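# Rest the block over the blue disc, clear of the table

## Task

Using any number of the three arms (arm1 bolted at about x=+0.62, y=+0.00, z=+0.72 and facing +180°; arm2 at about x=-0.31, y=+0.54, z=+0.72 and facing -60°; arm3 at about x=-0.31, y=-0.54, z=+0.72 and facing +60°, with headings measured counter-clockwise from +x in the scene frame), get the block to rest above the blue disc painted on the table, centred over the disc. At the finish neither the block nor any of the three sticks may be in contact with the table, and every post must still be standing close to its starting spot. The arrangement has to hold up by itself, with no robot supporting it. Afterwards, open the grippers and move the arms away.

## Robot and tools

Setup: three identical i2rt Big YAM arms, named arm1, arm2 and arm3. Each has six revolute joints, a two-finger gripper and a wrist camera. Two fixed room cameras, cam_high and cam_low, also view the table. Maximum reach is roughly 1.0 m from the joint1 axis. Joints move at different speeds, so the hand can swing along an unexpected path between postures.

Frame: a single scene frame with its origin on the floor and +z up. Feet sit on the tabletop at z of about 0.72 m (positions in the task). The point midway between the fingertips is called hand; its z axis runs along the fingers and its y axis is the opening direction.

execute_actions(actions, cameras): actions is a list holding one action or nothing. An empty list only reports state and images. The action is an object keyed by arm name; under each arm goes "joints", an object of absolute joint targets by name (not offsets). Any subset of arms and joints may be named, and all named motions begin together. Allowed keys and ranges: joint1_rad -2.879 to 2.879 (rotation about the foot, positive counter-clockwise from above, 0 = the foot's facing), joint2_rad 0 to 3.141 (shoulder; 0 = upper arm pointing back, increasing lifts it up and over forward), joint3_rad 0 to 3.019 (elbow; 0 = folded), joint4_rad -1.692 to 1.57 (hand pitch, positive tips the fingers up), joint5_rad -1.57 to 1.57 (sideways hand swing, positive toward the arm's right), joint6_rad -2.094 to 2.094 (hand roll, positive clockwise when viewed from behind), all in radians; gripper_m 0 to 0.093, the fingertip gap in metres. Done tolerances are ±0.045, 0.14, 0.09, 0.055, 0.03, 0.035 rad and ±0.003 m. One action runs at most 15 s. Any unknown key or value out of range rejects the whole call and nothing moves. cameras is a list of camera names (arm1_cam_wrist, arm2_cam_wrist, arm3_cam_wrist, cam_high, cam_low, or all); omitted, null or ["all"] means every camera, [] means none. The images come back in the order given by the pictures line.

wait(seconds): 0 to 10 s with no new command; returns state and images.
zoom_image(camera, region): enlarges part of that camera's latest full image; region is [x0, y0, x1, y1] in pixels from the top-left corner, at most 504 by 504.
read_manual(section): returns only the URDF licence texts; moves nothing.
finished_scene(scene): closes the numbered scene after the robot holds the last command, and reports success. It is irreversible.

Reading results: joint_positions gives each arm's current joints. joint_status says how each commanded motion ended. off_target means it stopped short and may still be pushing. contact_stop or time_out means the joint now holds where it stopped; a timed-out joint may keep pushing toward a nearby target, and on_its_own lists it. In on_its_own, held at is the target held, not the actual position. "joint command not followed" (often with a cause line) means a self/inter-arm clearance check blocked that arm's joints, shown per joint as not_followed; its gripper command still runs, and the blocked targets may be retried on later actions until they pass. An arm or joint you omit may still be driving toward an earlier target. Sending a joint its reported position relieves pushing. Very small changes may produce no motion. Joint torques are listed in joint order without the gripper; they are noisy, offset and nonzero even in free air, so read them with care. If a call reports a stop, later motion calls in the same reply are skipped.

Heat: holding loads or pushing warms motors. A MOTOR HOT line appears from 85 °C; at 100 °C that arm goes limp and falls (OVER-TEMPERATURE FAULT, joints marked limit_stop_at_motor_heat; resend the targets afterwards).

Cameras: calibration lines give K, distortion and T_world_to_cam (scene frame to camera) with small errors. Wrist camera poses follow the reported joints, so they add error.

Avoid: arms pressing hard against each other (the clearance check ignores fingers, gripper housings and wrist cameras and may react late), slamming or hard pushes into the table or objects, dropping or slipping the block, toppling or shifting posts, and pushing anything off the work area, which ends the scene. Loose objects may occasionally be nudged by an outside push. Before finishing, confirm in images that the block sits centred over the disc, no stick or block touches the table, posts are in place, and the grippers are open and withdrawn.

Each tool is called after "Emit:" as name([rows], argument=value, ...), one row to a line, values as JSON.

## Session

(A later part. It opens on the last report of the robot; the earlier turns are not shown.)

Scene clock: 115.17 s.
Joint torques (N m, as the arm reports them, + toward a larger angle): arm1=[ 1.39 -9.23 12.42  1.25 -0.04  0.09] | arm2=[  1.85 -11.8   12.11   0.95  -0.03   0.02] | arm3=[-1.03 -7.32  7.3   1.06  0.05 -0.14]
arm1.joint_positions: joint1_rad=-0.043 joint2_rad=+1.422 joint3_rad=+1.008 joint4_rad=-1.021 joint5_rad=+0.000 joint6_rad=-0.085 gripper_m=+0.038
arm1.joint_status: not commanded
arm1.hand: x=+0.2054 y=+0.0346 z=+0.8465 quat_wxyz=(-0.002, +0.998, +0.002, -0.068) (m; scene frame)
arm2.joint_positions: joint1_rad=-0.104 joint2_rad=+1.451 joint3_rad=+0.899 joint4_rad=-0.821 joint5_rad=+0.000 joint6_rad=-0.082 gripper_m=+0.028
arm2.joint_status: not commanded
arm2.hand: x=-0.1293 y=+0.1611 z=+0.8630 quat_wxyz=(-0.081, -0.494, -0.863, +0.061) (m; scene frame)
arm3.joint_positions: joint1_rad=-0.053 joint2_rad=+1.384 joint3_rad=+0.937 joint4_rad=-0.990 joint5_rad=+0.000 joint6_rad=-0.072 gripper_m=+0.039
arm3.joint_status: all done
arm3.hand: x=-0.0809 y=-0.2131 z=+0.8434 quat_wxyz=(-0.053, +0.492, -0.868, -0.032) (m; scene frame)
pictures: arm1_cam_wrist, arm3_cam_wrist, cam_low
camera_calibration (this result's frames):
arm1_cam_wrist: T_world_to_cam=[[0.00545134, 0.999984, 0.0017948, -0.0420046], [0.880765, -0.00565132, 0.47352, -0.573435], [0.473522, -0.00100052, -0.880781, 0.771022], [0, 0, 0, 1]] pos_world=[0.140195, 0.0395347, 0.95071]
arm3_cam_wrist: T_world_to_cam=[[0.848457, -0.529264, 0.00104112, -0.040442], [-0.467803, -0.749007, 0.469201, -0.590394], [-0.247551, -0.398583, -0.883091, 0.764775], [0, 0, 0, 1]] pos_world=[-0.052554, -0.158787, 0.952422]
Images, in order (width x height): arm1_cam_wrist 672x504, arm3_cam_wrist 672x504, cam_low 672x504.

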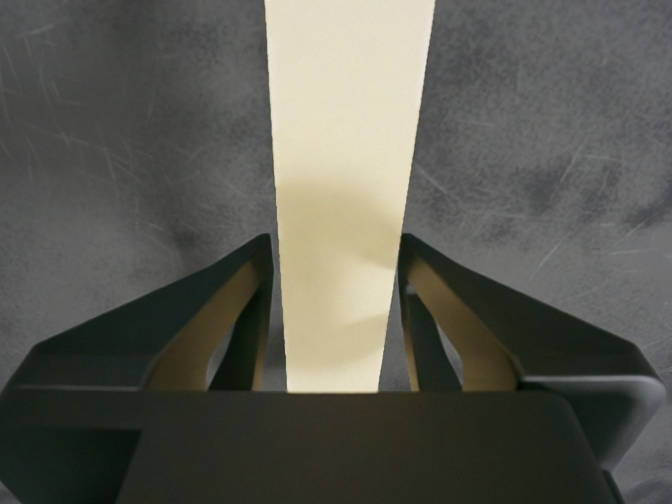

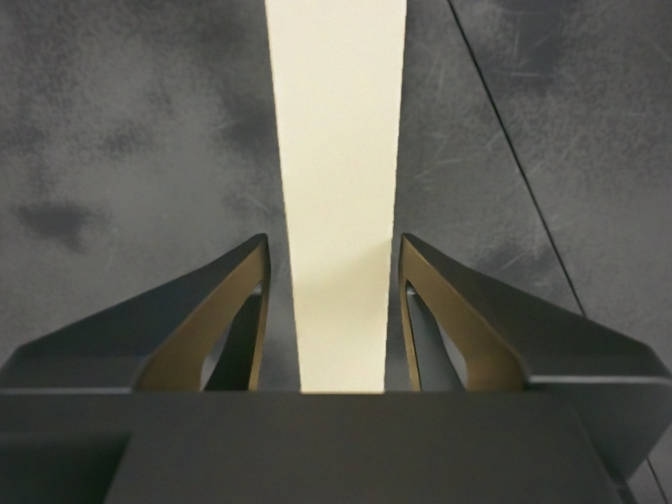

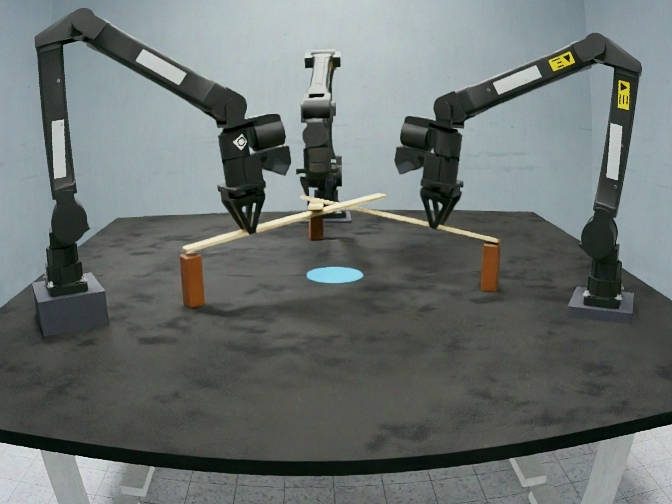

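Emit:
execute_actions([
  {"arm3": {"joints": {"gripper_m": 0.044, "joint2_rad": 1.428}}, "arm2": {"joints": {"joint2_rad": 1.492, "joint3_rad": 0.958, "joint4_rad": -0.848}}},
], cameras=["cam_low", "arm3_cam_wrist", "arm1_cam_wrist", "cam_high"])

Scene clock: 117.17 s.
Joint torques (N m, as the arm reports them, + toward a larger angle): arm1=[ 1.36 -9.23 12.39  1.28 -0.03  0.08] | arm2=[  2.38 -12.72  12.38  -0.02  -0.03   0.05] | arm3=[-1.38 -7.44  7.05  0.91  0.02 -0.14]
arm1.joint_positions: joint1_rad=-0.043 joint2_rad=+1.422 joint3_rad=+1.008 joint4_rad=-1.021 joint5_rad=+0.000 joint6_rad=-0.085 gripper_m=+0.038
arm1.joint_status: not commanded
arm1.hand: x=+0.2054 y=+0.0346 z=+0.8465 quat_wxyz=(-0.002, +0.998, +0.002, -0.068) (m; scene frame)
arm2.joint_positions: joint1_rad=-0.104 joint2_rad=+1.491 joint3_rad=+0.911 joint4_rad=-0.841 joint5_rad=+0.000 joint6_rad=-0.082 gripper_m=+0.028
arm2.joint_status: all done
arm2.hand: x=-0.1301 y=+0.1627 z=+0.8511 quat_wxyz=(-0.061, -0.496, -0.865, +0.048) (m; scene frame)
arm3.joint_positions: joint1_rad=-0.053 joint2_rad=+1.416 joint3_rad=+0.937 joint4_rad=-0.989 joint5_rad=+0.000 joint6_rad=-0.072 gripper_m=+0.044
arm3.joint_status: all done
arm3.hand: x=-0.0815 y=-0.2138 z=+0.8316 quat_wxyz=(-0.039, +0.493, -0.869, -0.025) (m; scene frame)
pictures: arm1_cam_wrist, arm3_cam_wrist, cam_high, cam_low
camera_calibration (this result's frames):
arm1_cam_wrist: T_world_to_cam=[[0.00545134, 0.999984, 0.0017948, -0.0420046], [0.880765, -0.00565132, 0.47352, -0.573435], [0.473522, -0.00100052, -0.880781, 0.771022], [0, 0, 0, 1]] pos_world=[0.140195, 0.0395347, 0.95071]
arm3_cam_wrist: T_world_to_cam=[[0.848649, -0.528956, -0.000627307, -0.0387767], [-0.458974, -0.73696, 0.496219, -0.60482], [-0.26294, -0.420828, -0.868197, 0.735557], [0, 0, 0, 1]] pos_world=[-0.0512817, -0.156697, 0.938707]
Images, in order (width x height): arm1_cam_wrist 672x504, arm3_cam_wrist 672x504, cam_high 672x504, cam_low 672x504.

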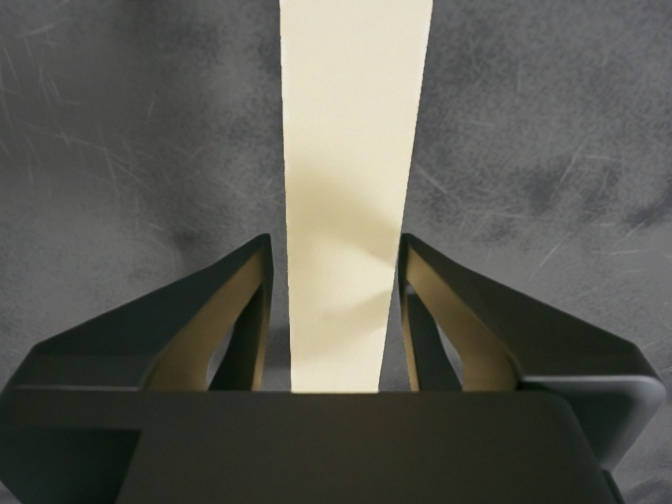

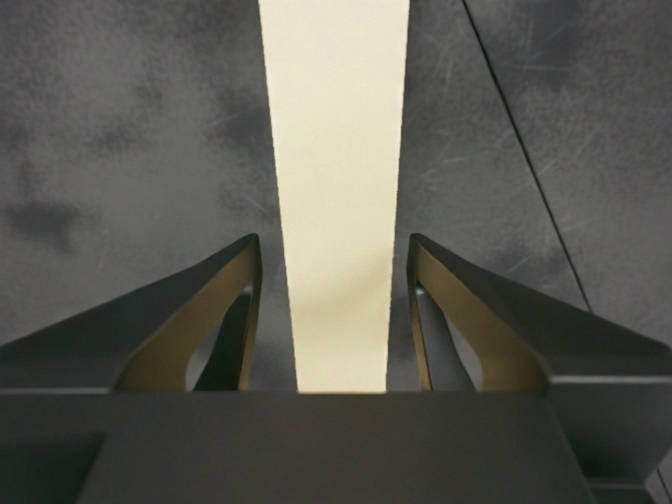

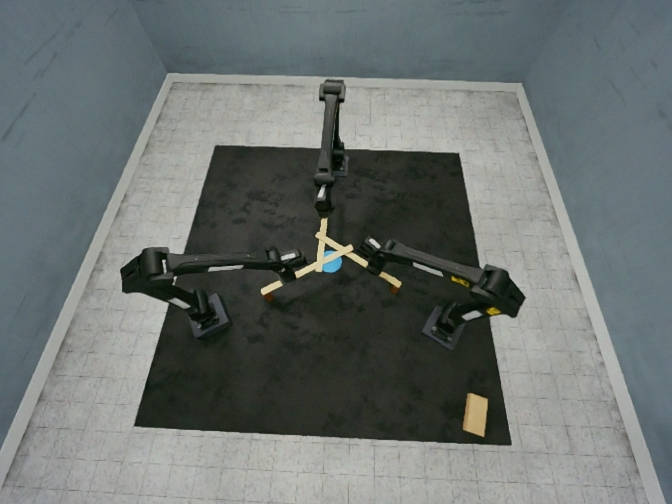

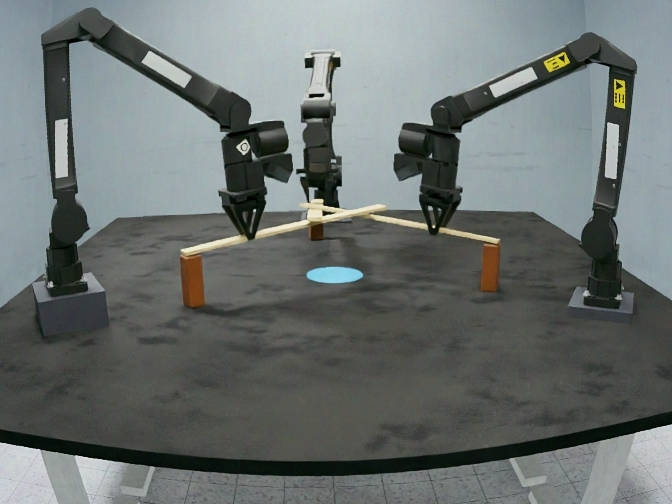

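Emit:
zoom_image(camera="cam_low", region=[290, 185, 410, 245])

Emit:
zoom_image(camera="cam_low", region=[160, 210, 260, 310])

Emit:
zoom_image(camera="cam_high", region=[250, 195, 420, 310])

Region (290, 185, 410, 245) of cam_low's 672x504 image, scaled by 4.200, with more detail than that image has.

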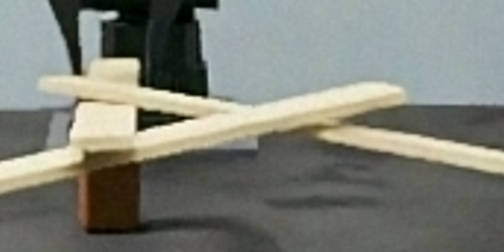

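Region (160, 210, 260, 310) of cam_low's 672x504 image, scaled by 5.040, with more detail than that image has.

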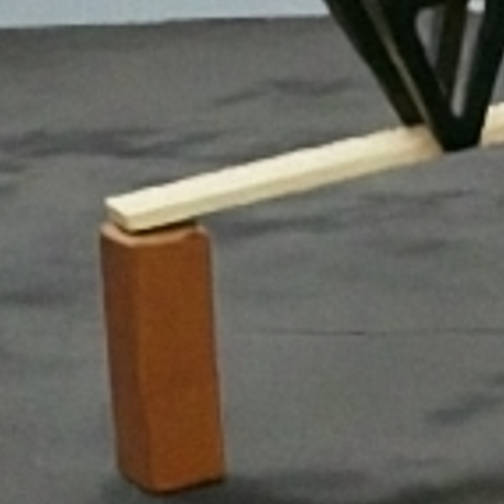

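Region (250, 195, 420, 310) of cam_high's 672x504 image, scaled by 2.965, with more detail than that image has; it fills the top 341 rows of this view, and the rest is white.

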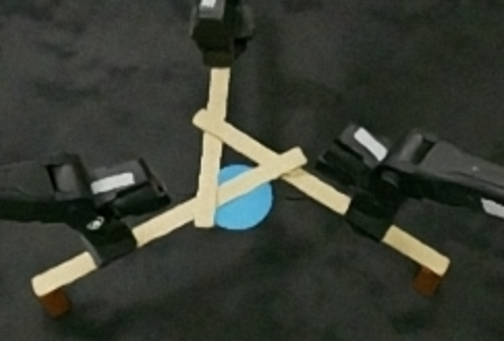

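Emit:
execute_actions([
  {"arm2": {"joints": {"joint2_rad": 1.505}}},
], cameras=["cam_low", "arm3_cam_wrist"])

Scene clock: 118.37 s.
Joint torques (N m, as the arm reports them, + toward a larger angle): arm1=[ 1.35 -9.26 12.41  1.25 -0.04  0.09] | arm2=[  2.14 -11.83  12.09  -0.14  -0.05   0.02] | arm3=[-0.98 -7.79  7.1   0.97  0.04 -0.16]
arm1.joint_positions: joint1_rad=-0.043 joint2_rad=+1.422 joint3_rad=+1.008 joint4_rad=-1.021 joint5_rad=+0.000 joint6_rad=-0.085 gripper_m=+0.038
arm1.joint_status: not commanded
arm1.hand: x=+0.2054 y=+0.0346 z=+0.8465 quat_wxyz=(-0.002, +0.998, +0.002, -0.068) (m; scene frame)
arm2.joint_positions: joint1_rad=-0.104 joint2_rad=+1.497 joint3_rad=+0.911 joint4_rad=-0.841 joint5_rad=+0.000 joint6_rad=-0.082 gripper_m=+0.028
arm2.joint_status: all done
arm2.hand: x=-0.1304 y=+0.1631 z=+0.8484 quat_wxyz=(-0.059, -0.496, -0.865, +0.046) (m; scene frame)
arm3.joint_positions: joint1_rad=-0.053 joint2_rad=+1.416 joint3_rad=+0.937 joint4_rad=-0.989 joint5_rad=+0.000 joint6_rad=-0.072 gripper_m=+0.044
arm3.joint_status: not commanded
arm3.hand: x=-0.0815 y=-0.2138 z=+0.8316 quat_wxyz=(-0.039, +0.493, -0.869, -0.025) (m; scene frame)
pictures: arm3_cam_wrist, cam_low
camera_calibration (this result's frames):
arm3_cam_wrist: T_world_to_cam=[[0.848649, -0.528956, -0.000627307, -0.0387767], [-0.458974, -0.73696, 0.496219, -0.60482], [-0.26294, -0.420828, -0.868197, 0.735557], [0, 0, 0, 1]] pos_world=[-0.0512817, -0.156697, 0.938707]
Images, in order (width x height): arm3_cam_wrist 672x504, cam_low 672x504.

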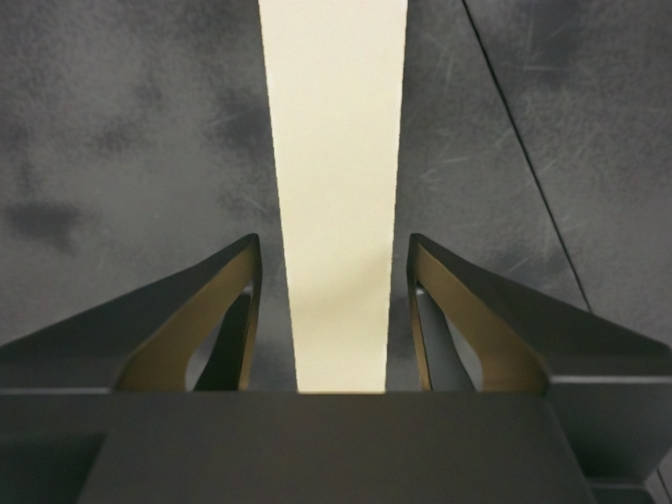

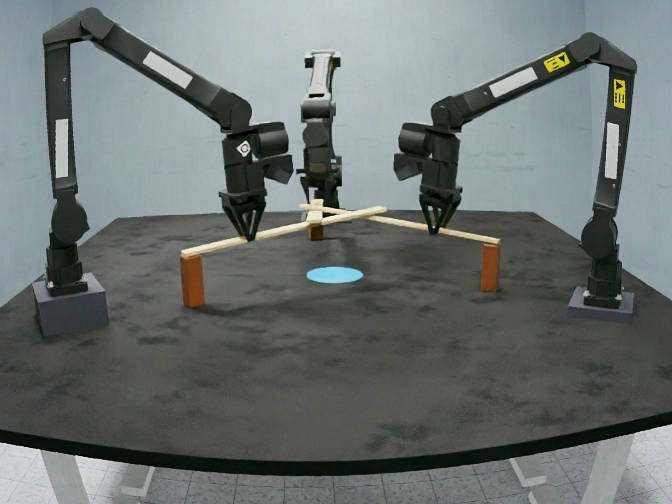

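Emit:
execute_actions([
  {"arm2": {"joints": {"joint2_rad": 1.515}}},
], cameras=["cam_low", "arm3_cam_wrist"])

Emit:
zoom_image(camera="cam_low", region=[290, 185, 410, 245])

Emit:
zoom_image(camera="cam_low", region=[160, 210, 260, 310])

Scene clock: 118.97 s.
Joint torques (N m, as the arm reports them, + toward a larger angle): arm1=[ 1.38 -9.18 12.41  1.28 -0.03  0.09] | arm2=[  1.97 -12.07  11.98   0.01  -0.05   0.05] | arm3=[-0.99 -7.55  7.07  0.98  0.02 -0.14]
arm1.joint_positions: joint1_rad=-0.043 joint2_rad=+1.422 joint3_rad=+1.008 joint4_rad=-1.021 joint5_rad=+0.000 joint6_rad=-0.085 gripper_m=+0.038
arm1.joint_status: not commanded
arm1.hand: x=+0.2054 y=+0.0346 z=+0.8465 quat_wxyz=(-0.002, +0.998, +0.002, -0.068) (m; scene frame)
arm2.joint_positions: joint1_rad=-0.104 joint2_rad=+1.502 joint3_rad=+0.912 joint4_rad=-0.841 joint5_rad=+0.000 joint6_rad=-0.082 gripper_m=+0.028
arm2.joint_status: all done
arm2.hand: x=-0.1302 y=+0.1627 z=+0.8471 quat_wxyz=(-0.057, -0.496, -0.865, +0.045) (m; scene frame)
arm3.joint_positions: joint1_rad=-0.053 joint2_rad=+1.416 joint3_rad=+0.937 joint4_rad=-0.989 joint5_rad=+0.000 joint6_rad=-0.072 gripper_m=+0.044
arm3.joint_status: not commanded
arm3.hand: x=-0.0815 y=-0.2138 z=+0.8316 quat_wxyz=(-0.039, +0.493, -0.869, -0.025) (m; scene frame)
pictures: arm3_cam_wrist, cam_low
camera_calibration (this result's frames):
arm3_cam_wrist: T_world_to_cam=[[0.848649, -0.528956, -0.000627307, -0.0387767], [-0.458974, -0.73696, 0.496219, -0.60482], [-0.26294, -0.420828, -0.868197, 0.735557], [0, 0, 0, 1]] pos_world=[-0.0512817, -0.156697, 0.938707]
Images, in order (width x height): arm3_cam_wrist 672x504, cam_low 672x504.

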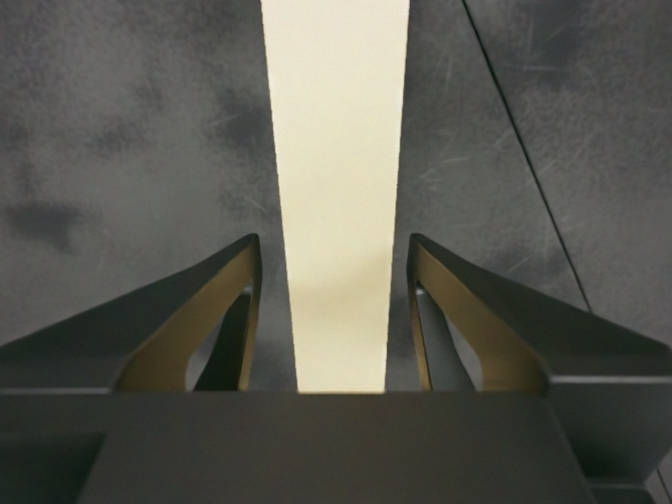

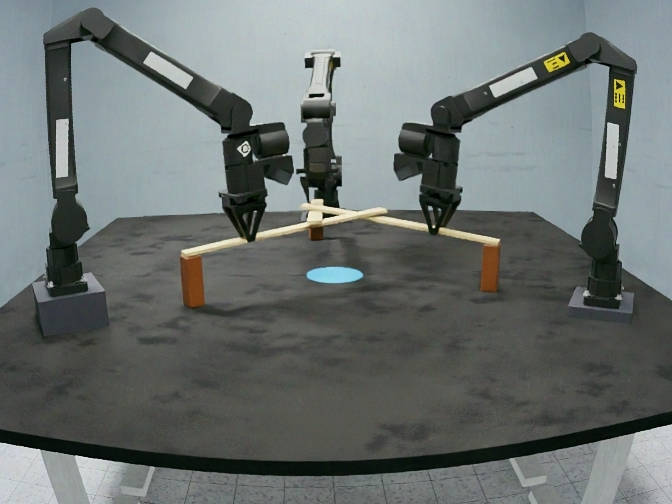

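Region (290, 185, 410, 245) of cam_low's 672x504 image, scaled by 4.200, with more detail than that image has.

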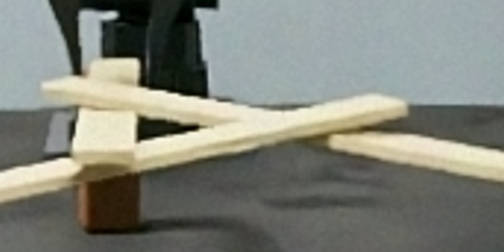

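Region (160, 210, 260, 310) of cam_low's 672x504 image, scaled by 5.040, with more detail than that image has.

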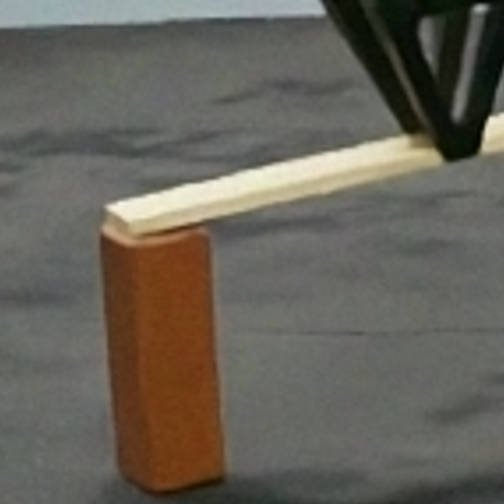

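Emit:
execute_actions([
  {"arm2": {"joints": {"gripper_m": 0.042, "joint2_rad": 1.503}}},
])

Scene clock: 119.63 s.
Joint torques (N m, as the arm reports them, + toward a larger angle): arm1=[ 1.33 -9.19 12.4   1.25 -0.03  0.09] | arm2=[  2.6  -12.58  11.65  -0.03   0.     0.03] | arm3=[-1.12 -7.68  7.14  0.94  0.04 -0.15]
arm1.joint_positions: joint1_rad=-0.043 joint2_rad=+1.422 joint3_rad=+1.008 joint4_rad=-1.021 joint5_rad=+0.000 joint6_rad=-0.085 gripper_m=+0.038
arm1.joint_status: not commanded
arm1.hand: x=+0.2054 y=+0.0346 z=+0.8465 quat_wxyz=(-0.002, +0.998, +0.002, -0.068) (m; scene frame)
arm2.joint_positions: joint1_rad=-0.104 joint2_rad=+1.502 joint3_rad=+0.915 joint4_rad=-0.841 joint5_rad=+0.000 joint6_rad=-0.082 gripper_m=+0.042
arm2.joint_status: all done
arm2.hand: x=-0.1296 y=+0.1615 z=+0.8482 quat_wxyz=(-0.059, -0.496, -0.865, +0.046) (m; scene frame)
arm3.joint_positions: joint1_rad=-0.053 joint2_rad=+1.416 joint3_rad=+0.937 joint4_rad=-0.989 joint5_rad=+0.000 joint6_rad=-0.072 gripper_m=+0.044
arm3.joint_status: not commanded
arm3.hand: x=-0.0815 y=-0.2138 z=+0.8316 quat_wxyz=(-0.039, +0.493, -0.869, -0.025) (m; scene frame)
pictures: arm1_cam_wrist, arm2_cam_wrist, arm3_cam_wrist, cam_high, cam_low
camera_calibration (this result's frames):
arm1_cam_wrist: T_world_to_cam=[[0.00545134, 0.999984, 0.0017948, -0.0420046], [0.880765, -0.00565132, 0.47352, -0.573435], [0.473522, -0.00100052, -0.880781, 0.771022], [0, 0, 0, 1]] pos_world=[0.140195, 0.0395347, 0.95071]
arm2_cam_wrist: T_world_to_cam=[[-0.864919, -0.501393, 0.0228308, -0.0490761], [-0.437817, 0.775928, 0.454149, -0.560701], [-0.245422, 0.382806, -0.890633, 0.784673], [0, 0, 0, 1]] pos_world=[-0.0953556, 0.11008, 0.954618]
arm3_cam_wrist: T_world_to_cam=[[0.848649, -0.528956, -0.000627307, -0.0387767], [-0.458974, -0.73696, 0.496219, -0.60482], [-0.26294, -0.420828, -0.868197, 0.735557], [0, 0, 0, 1]] pos_world=[-0.0512817, -0.156697, 0.938707]
Images, in order (width x height): arm1_cam_wrist 672x504, arm2_cam_wrist 672x504, arm3_cam_wrist 672x504, cam_high 672x504, cam_low 672x504.

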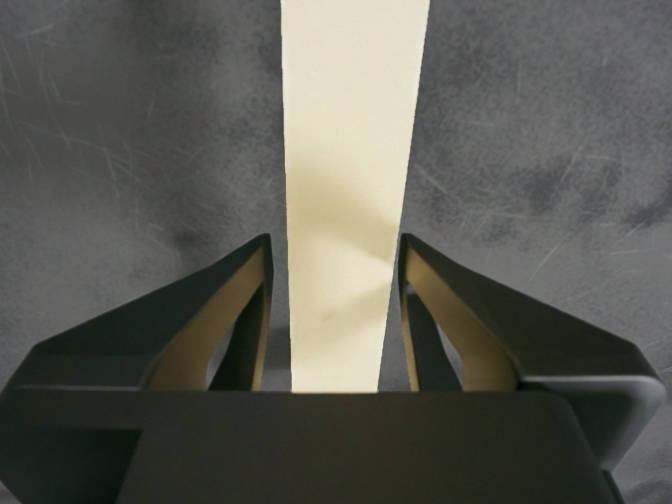

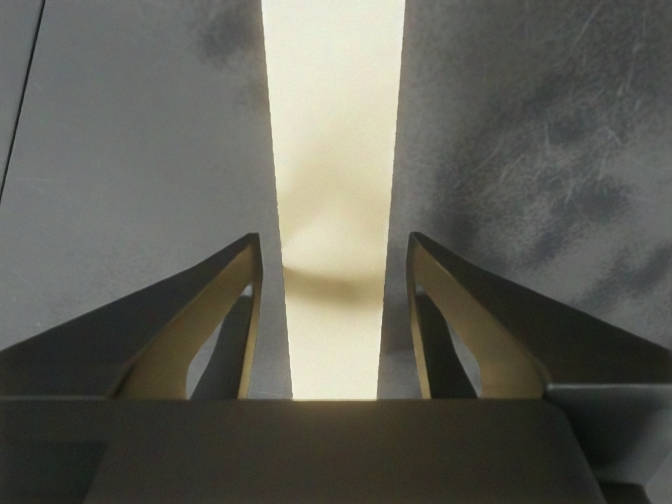

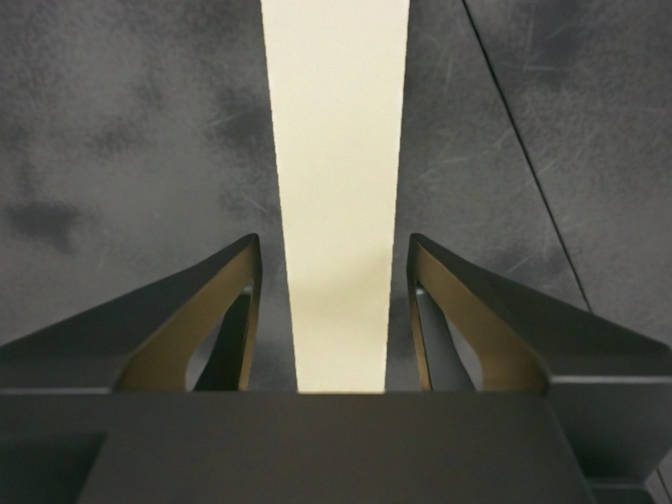

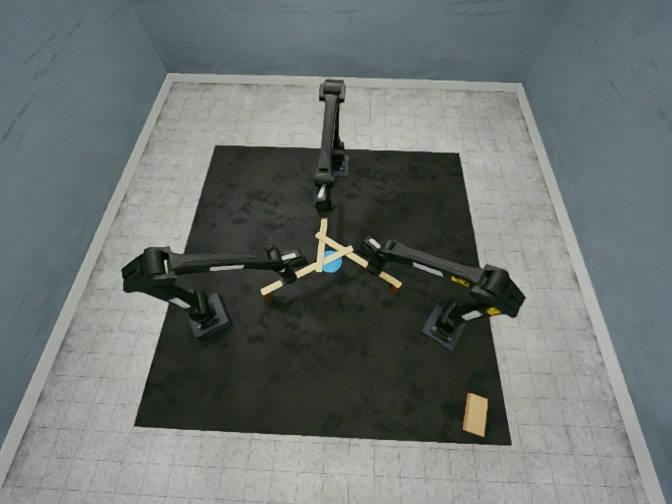

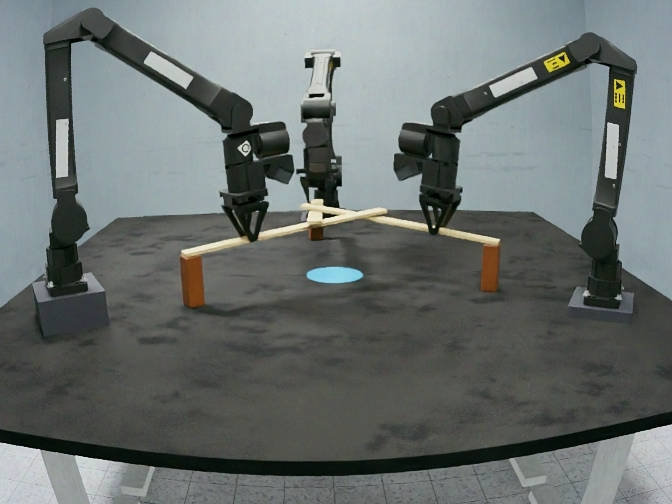

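Emit:
execute_actions([
  {"arm1": {"joints": {"gripper_m": 0.06, "joint2_rad": 1.22}}, "arm2": {"joints": {"gripper_m": 0.06, "joint2_rad": 1.30}}, "arm3": {"joints": {"gripper_m": 0.07, "joint2_rad": 1.19}}},
], cameras=["cam_low", "cam_high"])

Emit:
zoom_image(camera="cam_high", region=[420, 340, 530, 450])

Emit:
zoom_image(camera="cam_high", region=[250, 175, 420, 310])

Scene clock: 121.33 s.
Joint torques (N m, as the arm reports them, + toward a larger angle): arm1=[ 1.29 -7.17 13.6   1.66 -0.03  0.09] | arm2=[ 2.28 -9.34 12.29  0.37 -0.03  0.03] | arm3=[-1.06 -5.    8.27  1.43  0.02 -0.14]
arm1.joint_positions: joint1_rad=-0.043 joint2_rad=+1.204 joint3_rad=+1.008 joint4_rad=-1.021 joint5_rad=+0.000 joint6_rad=-0.084 gripper_m=+0.060
arm1.joint_status: all done
arm1.hand: x=+0.2120 y=+0.0348 z=+0.9318 quat_wxyz=(-0.010, +0.984, +0.001, -0.176) (m; scene frame)
arm2.joint_positions: joint1_rad=-0.104 joint2_rad=+1.288 joint3_rad=+0.926 joint4_rad=-0.841 joint5_rad=+0.000 joint6_rad=-0.082 gripper_m=+0.060
arm2.joint_status: all done
arm2.hand: x=-0.1246 y=+0.1531 z=+0.9382 quat_wxyz=(-0.150, -0.488, -0.853, +0.109) (m; scene frame)
arm3.joint_positions: joint1_rad=-0.053 joint2_rad=+1.177 joint3_rad=+0.936 joint4_rad=-0.989 joint5_rad=+0.000 joint6_rad=-0.072 gripper_m=+0.070
arm3.joint_status: all done
arm3.hand: x=-0.0815 y=-0.2155 z=+0.9202 quat_wxyz=(-0.146, +0.486, -0.859, -0.075) (m; scene frame)
pictures: cam_high, cam_low
Images, in order (width x height): cam_high 672x504, cam_low 672x504.

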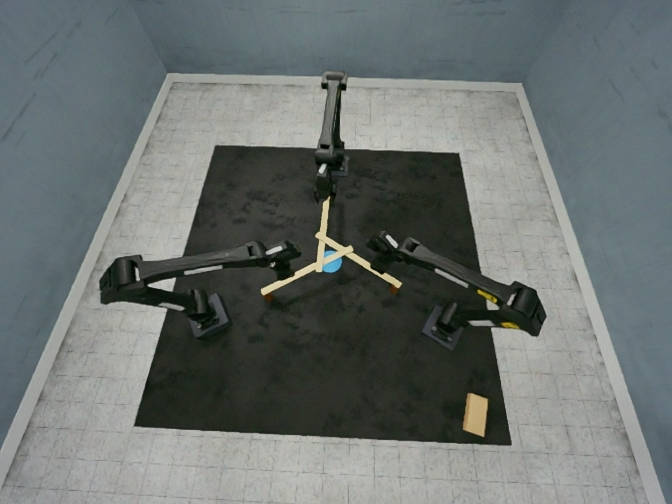

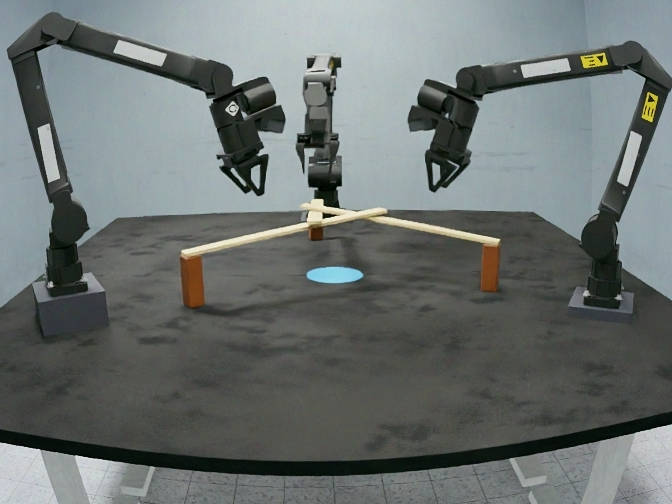

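Region (420, 340, 530, 450) of cam_high's 672x504 image, scaled by 4.582, with more detail than that image has.

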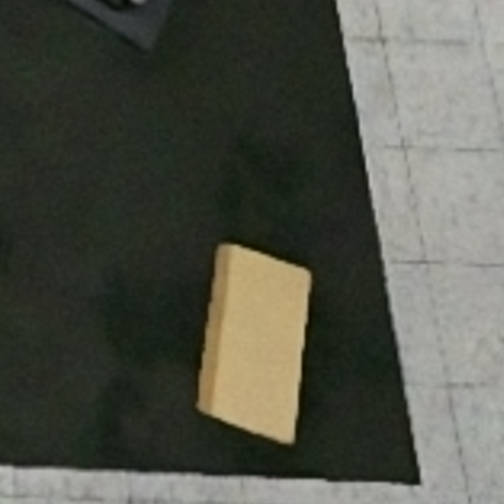

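Region (250, 175, 420, 310) of cam_high's 672x504 image, scaled by 2.965, with more detail than that image has; it fills the top 400 rows of this view, and the rest is white.

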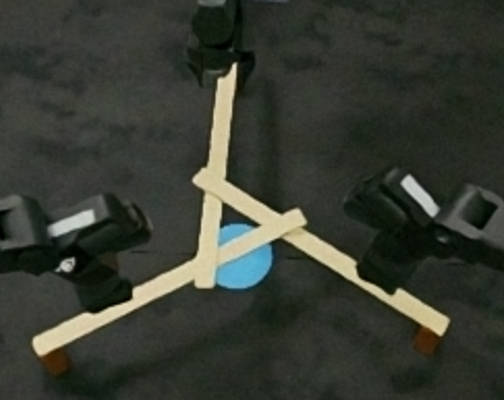

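Emit:
execute_actions([
  {"arm1": {"joints": {"joint2_rad": 0.7, "joint4_rad": -1.5}}, "arm2": {"joints": {"joint2_rad": 0.7, "joint4_rad": -1.4}}, "arm3": {"joints": {"gripper_m": 0.093, "joint1_rad": 2.38, "joint2_rad": 1.325, "joint4_rad": -1.178, "joint6_rad": 0.535}}},
], cameras=["cam_low", "cam_high", "arm3_cam_wrist"])

Scene clock: 125.97 s.
Joint torques (N m, as the arm reports them, + toward a larger angle): arm1=[ 1.26 -0.58 13.53  0.54 -0.04  0.09] | arm2=[ 2.59 -0.91 12.85  0.39 -0.06  0.02] | arm3=[-0.63 -7.92  7.42  0.05  0.08  0.14]
arm1.joint_positions: joint1_rad=-0.043 joint2_rad=+0.694 joint3_rad=+1.008 joint4_rad=-1.485 joint5_rad=+0.000 joint6_rad=-0.084 gripper_m=+0.060
arm1.joint_status: all done
arm1.hand: x=+0.3876 y=+0.0218 z=+1.0451 quat_wxyz=(-0.012, +0.980, +0.001, -0.198) (m; scene frame)
arm2.joint_positions: joint1_rad=-0.104 joint2_rad=+0.693 joint3_rad=+0.926 joint4_rad=-1.388 joint5_rad=+0.000 joint6_rad=-0.082 gripper_m=+0.060
arm2.joint_status: all done
arm2.hand: x=-0.2026 y=+0.3187 z=+1.0769 quat_wxyz=(-0.169, -0.486, -0.849, +0.122) (m; scene frame)
arm3.joint_positions: joint1_rad=+2.383 joint2_rad=+1.336 joint3_rad=+0.936 joint4_rad=-1.170 joint5_rad=+0.000 joint6_rad=+0.521 gripper_m=+0.093
arm3.joint_status: all done
arm3.hand: x=-0.6486 y=-0.6245 z=+0.8670 quat_wxyz=(+0.003, +0.991, -0.133, -0.008) (m; scene frame)
pictures: arm3_cam_wrist, cam_high, cam_low
camera_calibration (this result's frames):
arm3_cam_wrist: T_world_to_cam=[[0.280625, 0.959816, -0.00185162, 0.787655], [0.79436, -0.231167, 0.561742, -0.113381], [0.53874, -0.15911, -0.827311, 1.09232], [0, 0, 0, 1]] pos_world=[-0.719446, -0.608415, 0.968835]
Images, in order (width x height): arm3_cam_wrist 672x504, cam_high 672x504, cam_low 672x504.

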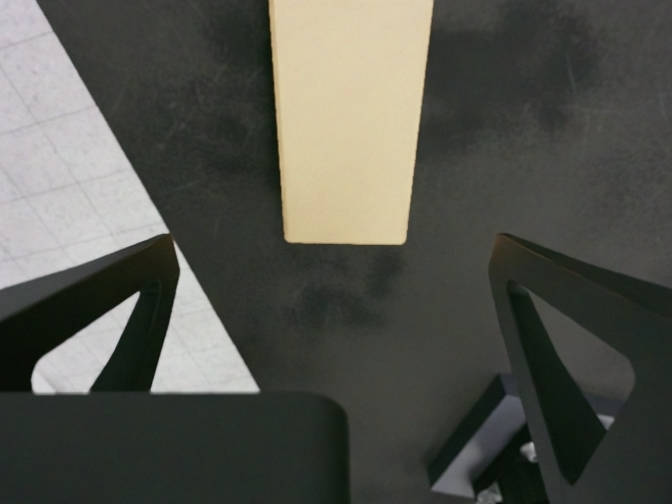

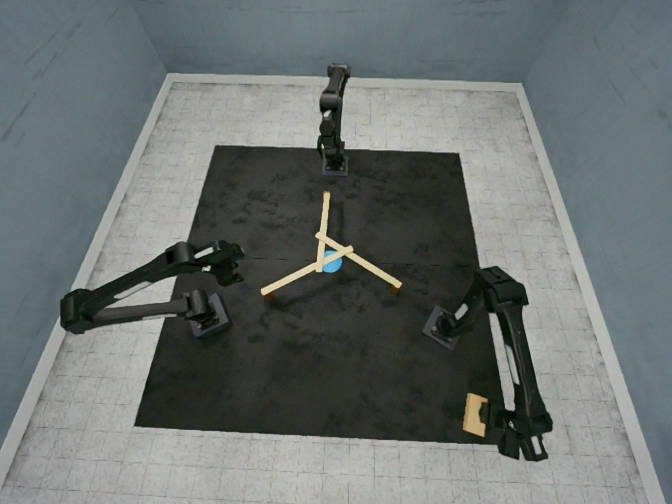

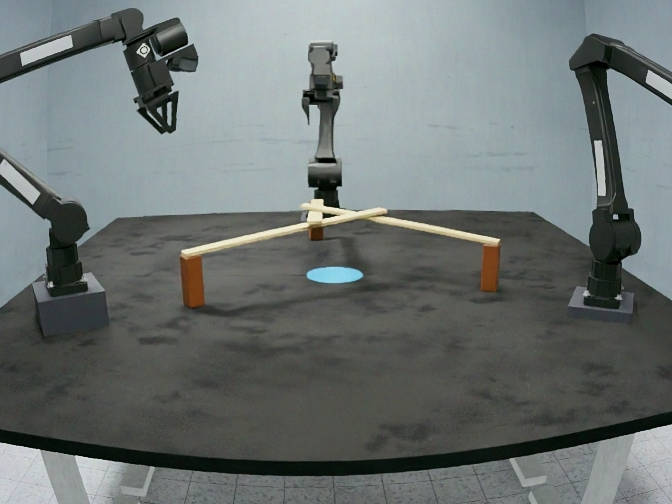

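Emit:
execute_actions([
  {"arm3": {"joints": {"joint1_rad": 2.37, "joint2_rad": 1.472, "joint3_rad": 0.778, "joint4_rad": -0.844, "joint6_rad": 0.548}}},
], cameras=["arm3_cam_wrist"])

Scene clock: 128.77 s.
Joint torques (N m, as the arm reports them, + toward a larger angle): arm1=[ 1.27 -0.49 13.53  0.54 -0.03  0.09] | arm2=[ 2.06 -0.99 12.94  0.15 -0.04  0.05] | arm3=[-1.54 -8.95  6.76  0.83  0.09  0.13]
arm1.joint_positions: joint1_rad=-0.043 joint2_rad=+0.694 joint3_rad=+1.008 joint4_rad=-1.485 joint5_rad=+0.000 joint6_rad=-0.084 gripper_m=+0.060
arm1.joint_status: not commanded
arm1.hand: x=+0.3876 y=+0.0218 z=+1.0451 quat_wxyz=(-0.012, +0.980, +0.001, -0.198) (m; scene frame)
arm2.joint_positions: joint1_rad=-0.104 joint2_rad=+0.693 joint3_rad=+0.926 joint4_rad=-1.388 joint5_rad=+0.000 joint6_rad=-0.082 gripper_m=+0.060
arm2.joint_status: not commanded
arm2.hand: x=-0.2026 y=+0.3187 z=+1.0769 quat_wxyz=(-0.169, -0.486, -0.849, +0.122) (m; scene frame)
arm3.joint_positions: joint1_rad=+2.379 joint2_rad=+1.486 joint3_rad=+0.765 joint4_rad=-0.855 joint5_rad=+0.000 joint6_rad=+0.534 gripper_m=+0.093
arm3.joint_status: all done
arm3.hand: x=-0.6422 y=-0.6214 z=+0.7624 quat_wxyz=(+0.002, +0.990, -0.141, -0.005) (m; scene frame)
pictures: arm3_cam_wrist
camera_calibration (this result's frames):
arm3_cam_wrist: T_world_to_cam=[[0.296704, 0.954969, 0.00109387, 0.787669], [0.787005, -0.245167, 0.566142, -0.0757659], [0.540916, -0.167116, -0.824307, 0.996942], [0, 0, 0, 1]] pos_world=[-0.713339, -0.60417, 0.863819]
Images, in order (width x height): arm3_cam_wrist 672x504.

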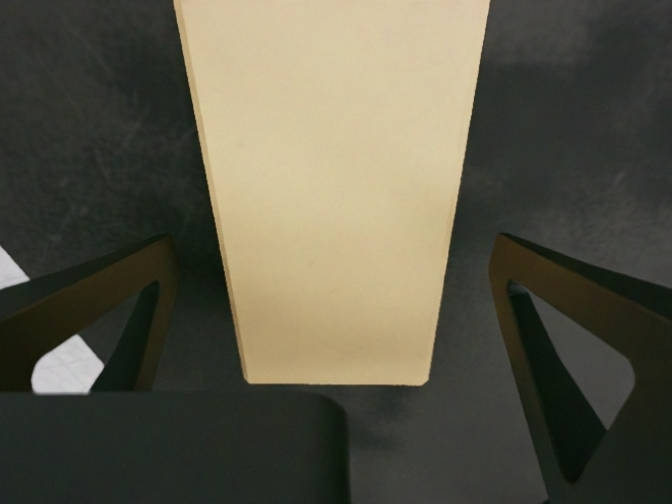

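Emit:
execute_actions([
  {"arm3": {"joints": {"joint2_rad": 1.547, "joint3_rad": 0.741, "joint4_rad": -0.757}}},
], cameras=["arm3_cam_wrist"])

Scene clock: 130.43 s.
Joint torques (N m, as the arm reports them, + toward a larger angle): arm1=[ 1.35 -0.51 13.51  0.52 -0.04  0.09] | arm2=[ 2.3  -0.95 12.89  0.28 -0.01  0.03] | arm3=[-1.37 -7.64  5.43  0.82  0.08  0.16]
arm1.joint_positions: joint1_rad=-0.043 joint2_rad=+0.694 joint3_rad=+1.008 joint4_rad=-1.485 joint5_rad=+0.000 joint6_rad=-0.084 gripper_m=+0.060
arm1.joint_status: not commanded
arm1.hand: x=+0.3876 y=+0.0218 z=+1.0451 quat_wxyz=(-0.012, +0.980, +0.001, -0.198) (m; scene frame)
arm2.joint_positions: joint1_rad=-0.104 joint2_rad=+0.693 joint3_rad=+0.926 joint4_rad=-1.388 joint5_rad=+0.000 joint6_rad=-0.082 gripper_m=+0.060
arm2.joint_status: not commanded
arm2.hand: x=-0.2026 y=+0.3187 z=+1.0769 quat_wxyz=(-0.169, -0.486, -0.849, +0.122) (m; scene frame)
arm3.joint_positions: joint1_rad=+2.379 joint2_rad=+1.539 joint3_rad=+0.741 joint4_rad=-0.768 joint5_rad=+0.000 joint6_rad=+0.534 gripper_m=+0.093
arm3.joint_status: all done
arm3.hand: x=-0.6450 y=-0.6220 z=+0.7389 quat_wxyz=(+0.003, +0.990, -0.141, -0.010) (m; scene frame)
pictures: arm3_cam_wrist
camera_calibration (this result's frames):
arm3_cam_wrist: T_world_to_cam=[[0.296676, 0.954969, -0.00410049, 0.792986], [0.792415, -0.243775, 0.559153, -0.0509158], [0.532974, -0.169137, -0.829055, 0.976091], [0, 0, 0, 1]] pos_world=[-0.715145, -0.604597, 0.840954]
Images, in order (width x height): arm3_cam_wrist 672x504.

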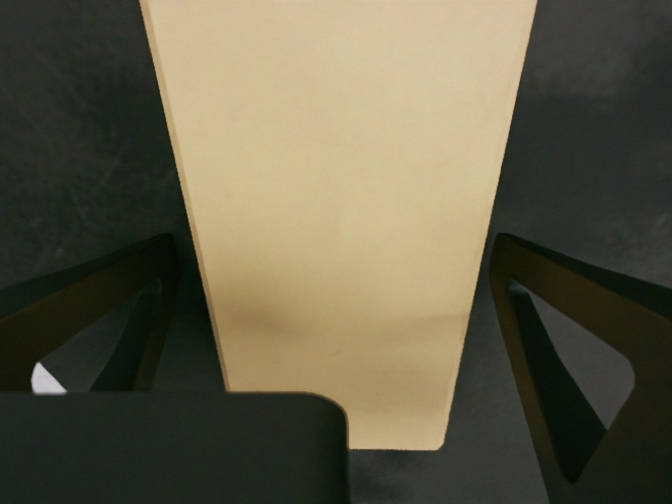

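Emit:
execute_actions([
  {"arm3": {"joints": {"gripper_m": 0.0}}},
], cameras=[])

Scene clock: 131.30 s.
Joint torques (N m, as the arm reports them, + toward a larger angle): arm1=[ 1.25 -0.58 13.53  0.55 -0.03  0.09] | arm2=[ 2.46 -1.02 12.86  0.33 -0.04  0.04] | arm3=[-1.43 -7.37  5.4   0.83  0.09  0.12]
arm1.joint_positions: joint1_rad=-0.043 joint2_rad=+0.694 joint3_rad=+1.008 joint4_rad=-1.485 joint5_rad=+0.000 joint6_rad=-0.084 gripper_m=+0.060
arm1.joint_status: not commanded
arm1.hand: x=+0.3876 y=+0.0218 z=+1.0451 quat_wxyz=(-0.012, +0.980, +0.001, -0.198) (m; scene frame)
arm2.joint_positions: joint1_rad=-0.104 joint2_rad=+0.693 joint3_rad=+0.926 joint4_rad=-1.388 joint5_rad=+0.000 joint6_rad=-0.082 gripper_m=+0.060
arm2.joint_status: not commanded
arm2.hand: x=-0.2026 y=+0.3187 z=+1.0769 quat_wxyz=(-0.169, -0.486, -0.849, +0.122) (m; scene frame)
arm3.joint_positions: joint1_rad=+2.379 joint2_rad=+1.539 joint3_rad=+0.741 joint4_rad=-0.766 joint5_rad=+0.000 joint6_rad=+0.536 gripper_m=+0.070
arm3.joint_status: gripper_m off_target (ended at +0.070, target +0.000)
arm3.hand: x=-0.6456 y=-0.6220 z=+0.7389 quat_wxyz=(+0.004, +0.990, -0.143, -0.011) (m; scene frame)
pictures: none
No camera images: the call's "cameras" was empty. Leave "cameras" out to get every camera's image.

Emit:
execute_actions([
  {"arm3": {"joints": {"joint3_rad": 1.25, "joint4_rad": -1.26}}},
], cameras=[])

Emit:
execute_actions([
  {"arm3": {"joints": {"joint1_rad": 0.03, "joint2_rad": 1.95, "joint3_rad": 1.985, "joint4_rad": -1.56}}},
], cameras=["cam_low", "cam_high", "arm3_cam_wrist"])

Scene clock: 137.00 s.
Joint torques (N m, as the arm reports them, + toward a larger angle): arm1=[ 1.26 -0.62 13.52  0.53 -0.04  0.09] | arm2=[ 2.31 -0.96 12.83  0.23  0.    0.05] | arm3=[ -1.36 -11.37  11.11  -0.04   0.07   0.12]
arm1.joint_positions: joint1_rad=-0.043 joint2_rad=+0.694 joint3_rad=+1.008 joint4_rad=-1.485 joint5_rad=+0.000 joint6_rad=-0.084 gripper_m=+0.060
arm1.joint_status: not commanded
arm1.hand: x=+0.3876 y=+0.0218 z=+1.0451 quat_wxyz=(-0.012, +0.980, +0.001, -0.198) (m; scene frame)
arm2.joint_positions: joint1_rad=-0.104 joint2_rad=+0.693 joint3_rad=+0.926 joint4_rad=-1.388 joint5_rad=+0.000 joint6_rad=-0.082 gripper_m=+0.060
arm2.joint_status: not commanded
arm2.hand: x=-0.2026 y=+0.3187 z=+1.0769 quat_wxyz=(-0.169, -0.486, -0.849, +0.122) (m; scene frame)
arm3.joint_positions: joint1_rad=+2.379 joint2_rad=+1.556 joint3_rad=+1.199 joint4_rad=-1.252 joint5_rad=+0.000 joint6_rad=+0.536 gripper_m=+0.070
arm3.joint_status: all done
arm3.hand: x=-0.7270 y=-0.6430 z=+0.8792 quat_wxyz=(-0.005, +0.990, -0.143, +0.010) (m; scene frame)
pictures: none
No camera images: the call's "cameras" was empty. Leave "cameras" out to get every camera's image.

Scene clock: 139.53 s.
Joint torques (N m, as the arm reports them, + toward a larger angle): arm1=[ 1.26 -0.54 13.53  0.53 -0.03  0.09] | arm2=[ 2.78 -0.74 12.89  0.32 -0.04  0.05] | arm3=[ -0.37 -21.42  10.16  -0.08  -0.02   0.13]
arm1.joint_positions: joint1_rad=-0.043 joint2_rad=+0.694 joint3_rad=+1.008 joint4_rad=-1.485 joint5_rad=+0.000 joint6_rad=-0.084 gripper_m=+0.060
arm1.joint_status: not commanded
arm1.hand: x=+0.3876 y=+0.0218 z=+1.0451 quat_wxyz=(-0.012, +0.980, +0.001, -0.198) (m; scene frame)
arm2.joint_positions: joint1_rad=-0.104 joint2_rad=+0.693 joint3_rad=+0.926 joint4_rad=-1.388 joint5_rad=+0.000 joint6_rad=-0.082 gripper_m=+0.060
arm2.joint_status: not commanded
arm2.hand: x=-0.2026 y=+0.3187 z=+1.0769 quat_wxyz=(-0.169, -0.486, -0.849, +0.122) (m; scene frame)
arm3.joint_positions: joint1_rad=+0.031 joint2_rad=+2.003 joint3_rad=+1.950 joint4_rad=-1.552 joint5_rad=+0.002 joint6_rad=+0.536 gripper_m=+0.070
arm3.joint_status: all done
arm3.hand: x=+0.0028 y=-0.0051 z=+0.9153 quat_wxyz=(+0.019, +0.252, -0.968, +0.012) (m; scene frame)
pictures: arm3_cam_wrist, cam_high, cam_low
camera_calibration (this result's frames):
arm3_cam_wrist: T_world_to_cam=[[0.472013, -0.881369, 0.0198008, -0.0193485], [-0.705172, -0.363982, 0.608481, -0.553977], [-0.529089, -0.301174, -0.793321, 0.851035], [0, 0, 0, 1]] pos_world=[0.0687567, 0.0376189, 1.01261]
Images, in order (width x height): arm3_cam_wrist 672x504, cam_high 672x504, cam_low 672x504.

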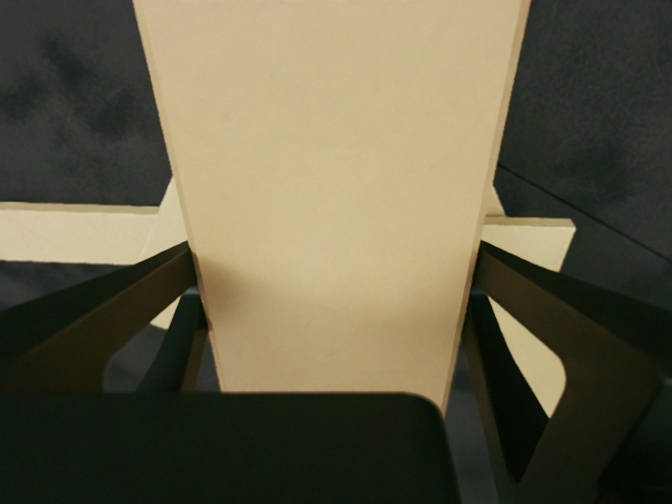

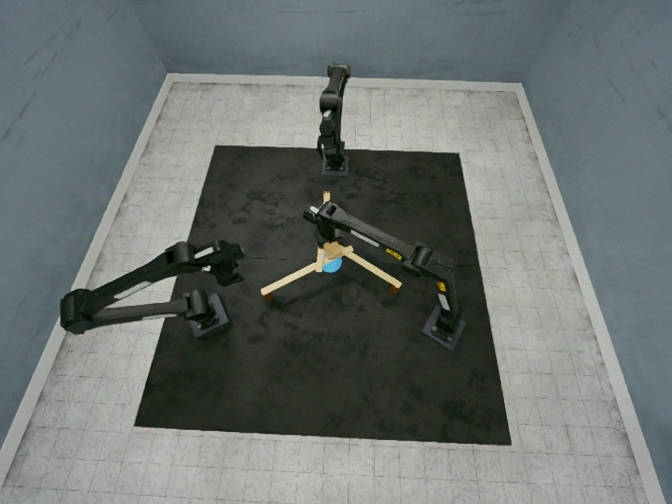

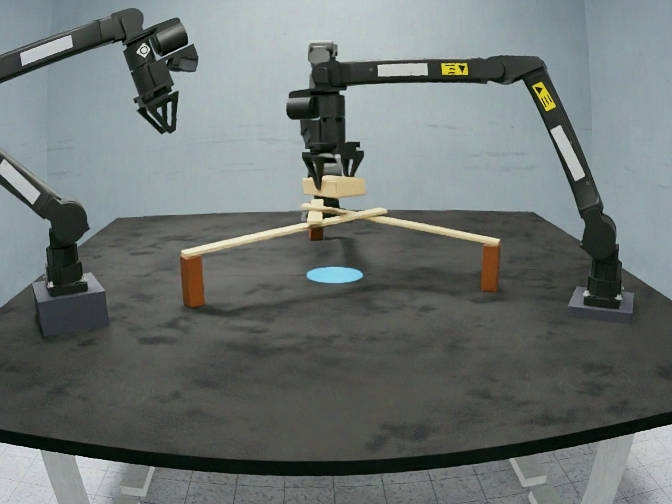

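Emit:
zoom_image(camera="cam_low", region=[270, 140, 410, 290])

Emit:
zoom_image(camera="cam_high", region=[290, 185, 390, 285])

Region (270, 140, 410, 290) of cam_low's 672x504 image, scaled by 3.360, with more detail than that image has; it fills the left 470 columns of this view, and the rest is white.

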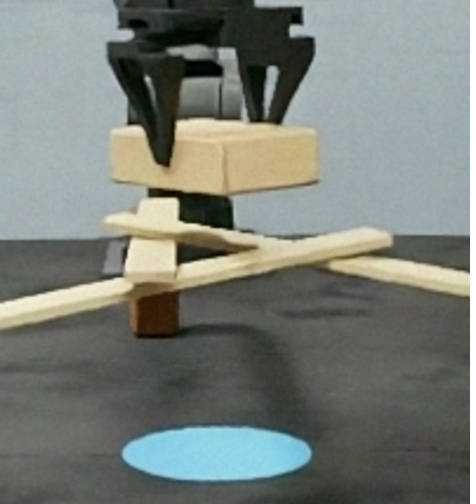

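Region (290, 185, 390, 285) of cam_high's 672x504 image, scaled by 5.040, with more detail than that image has.

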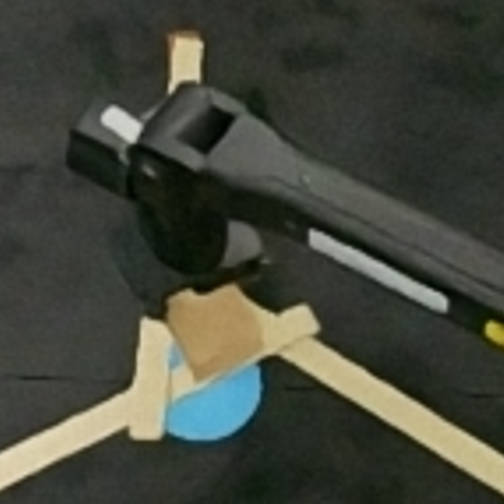

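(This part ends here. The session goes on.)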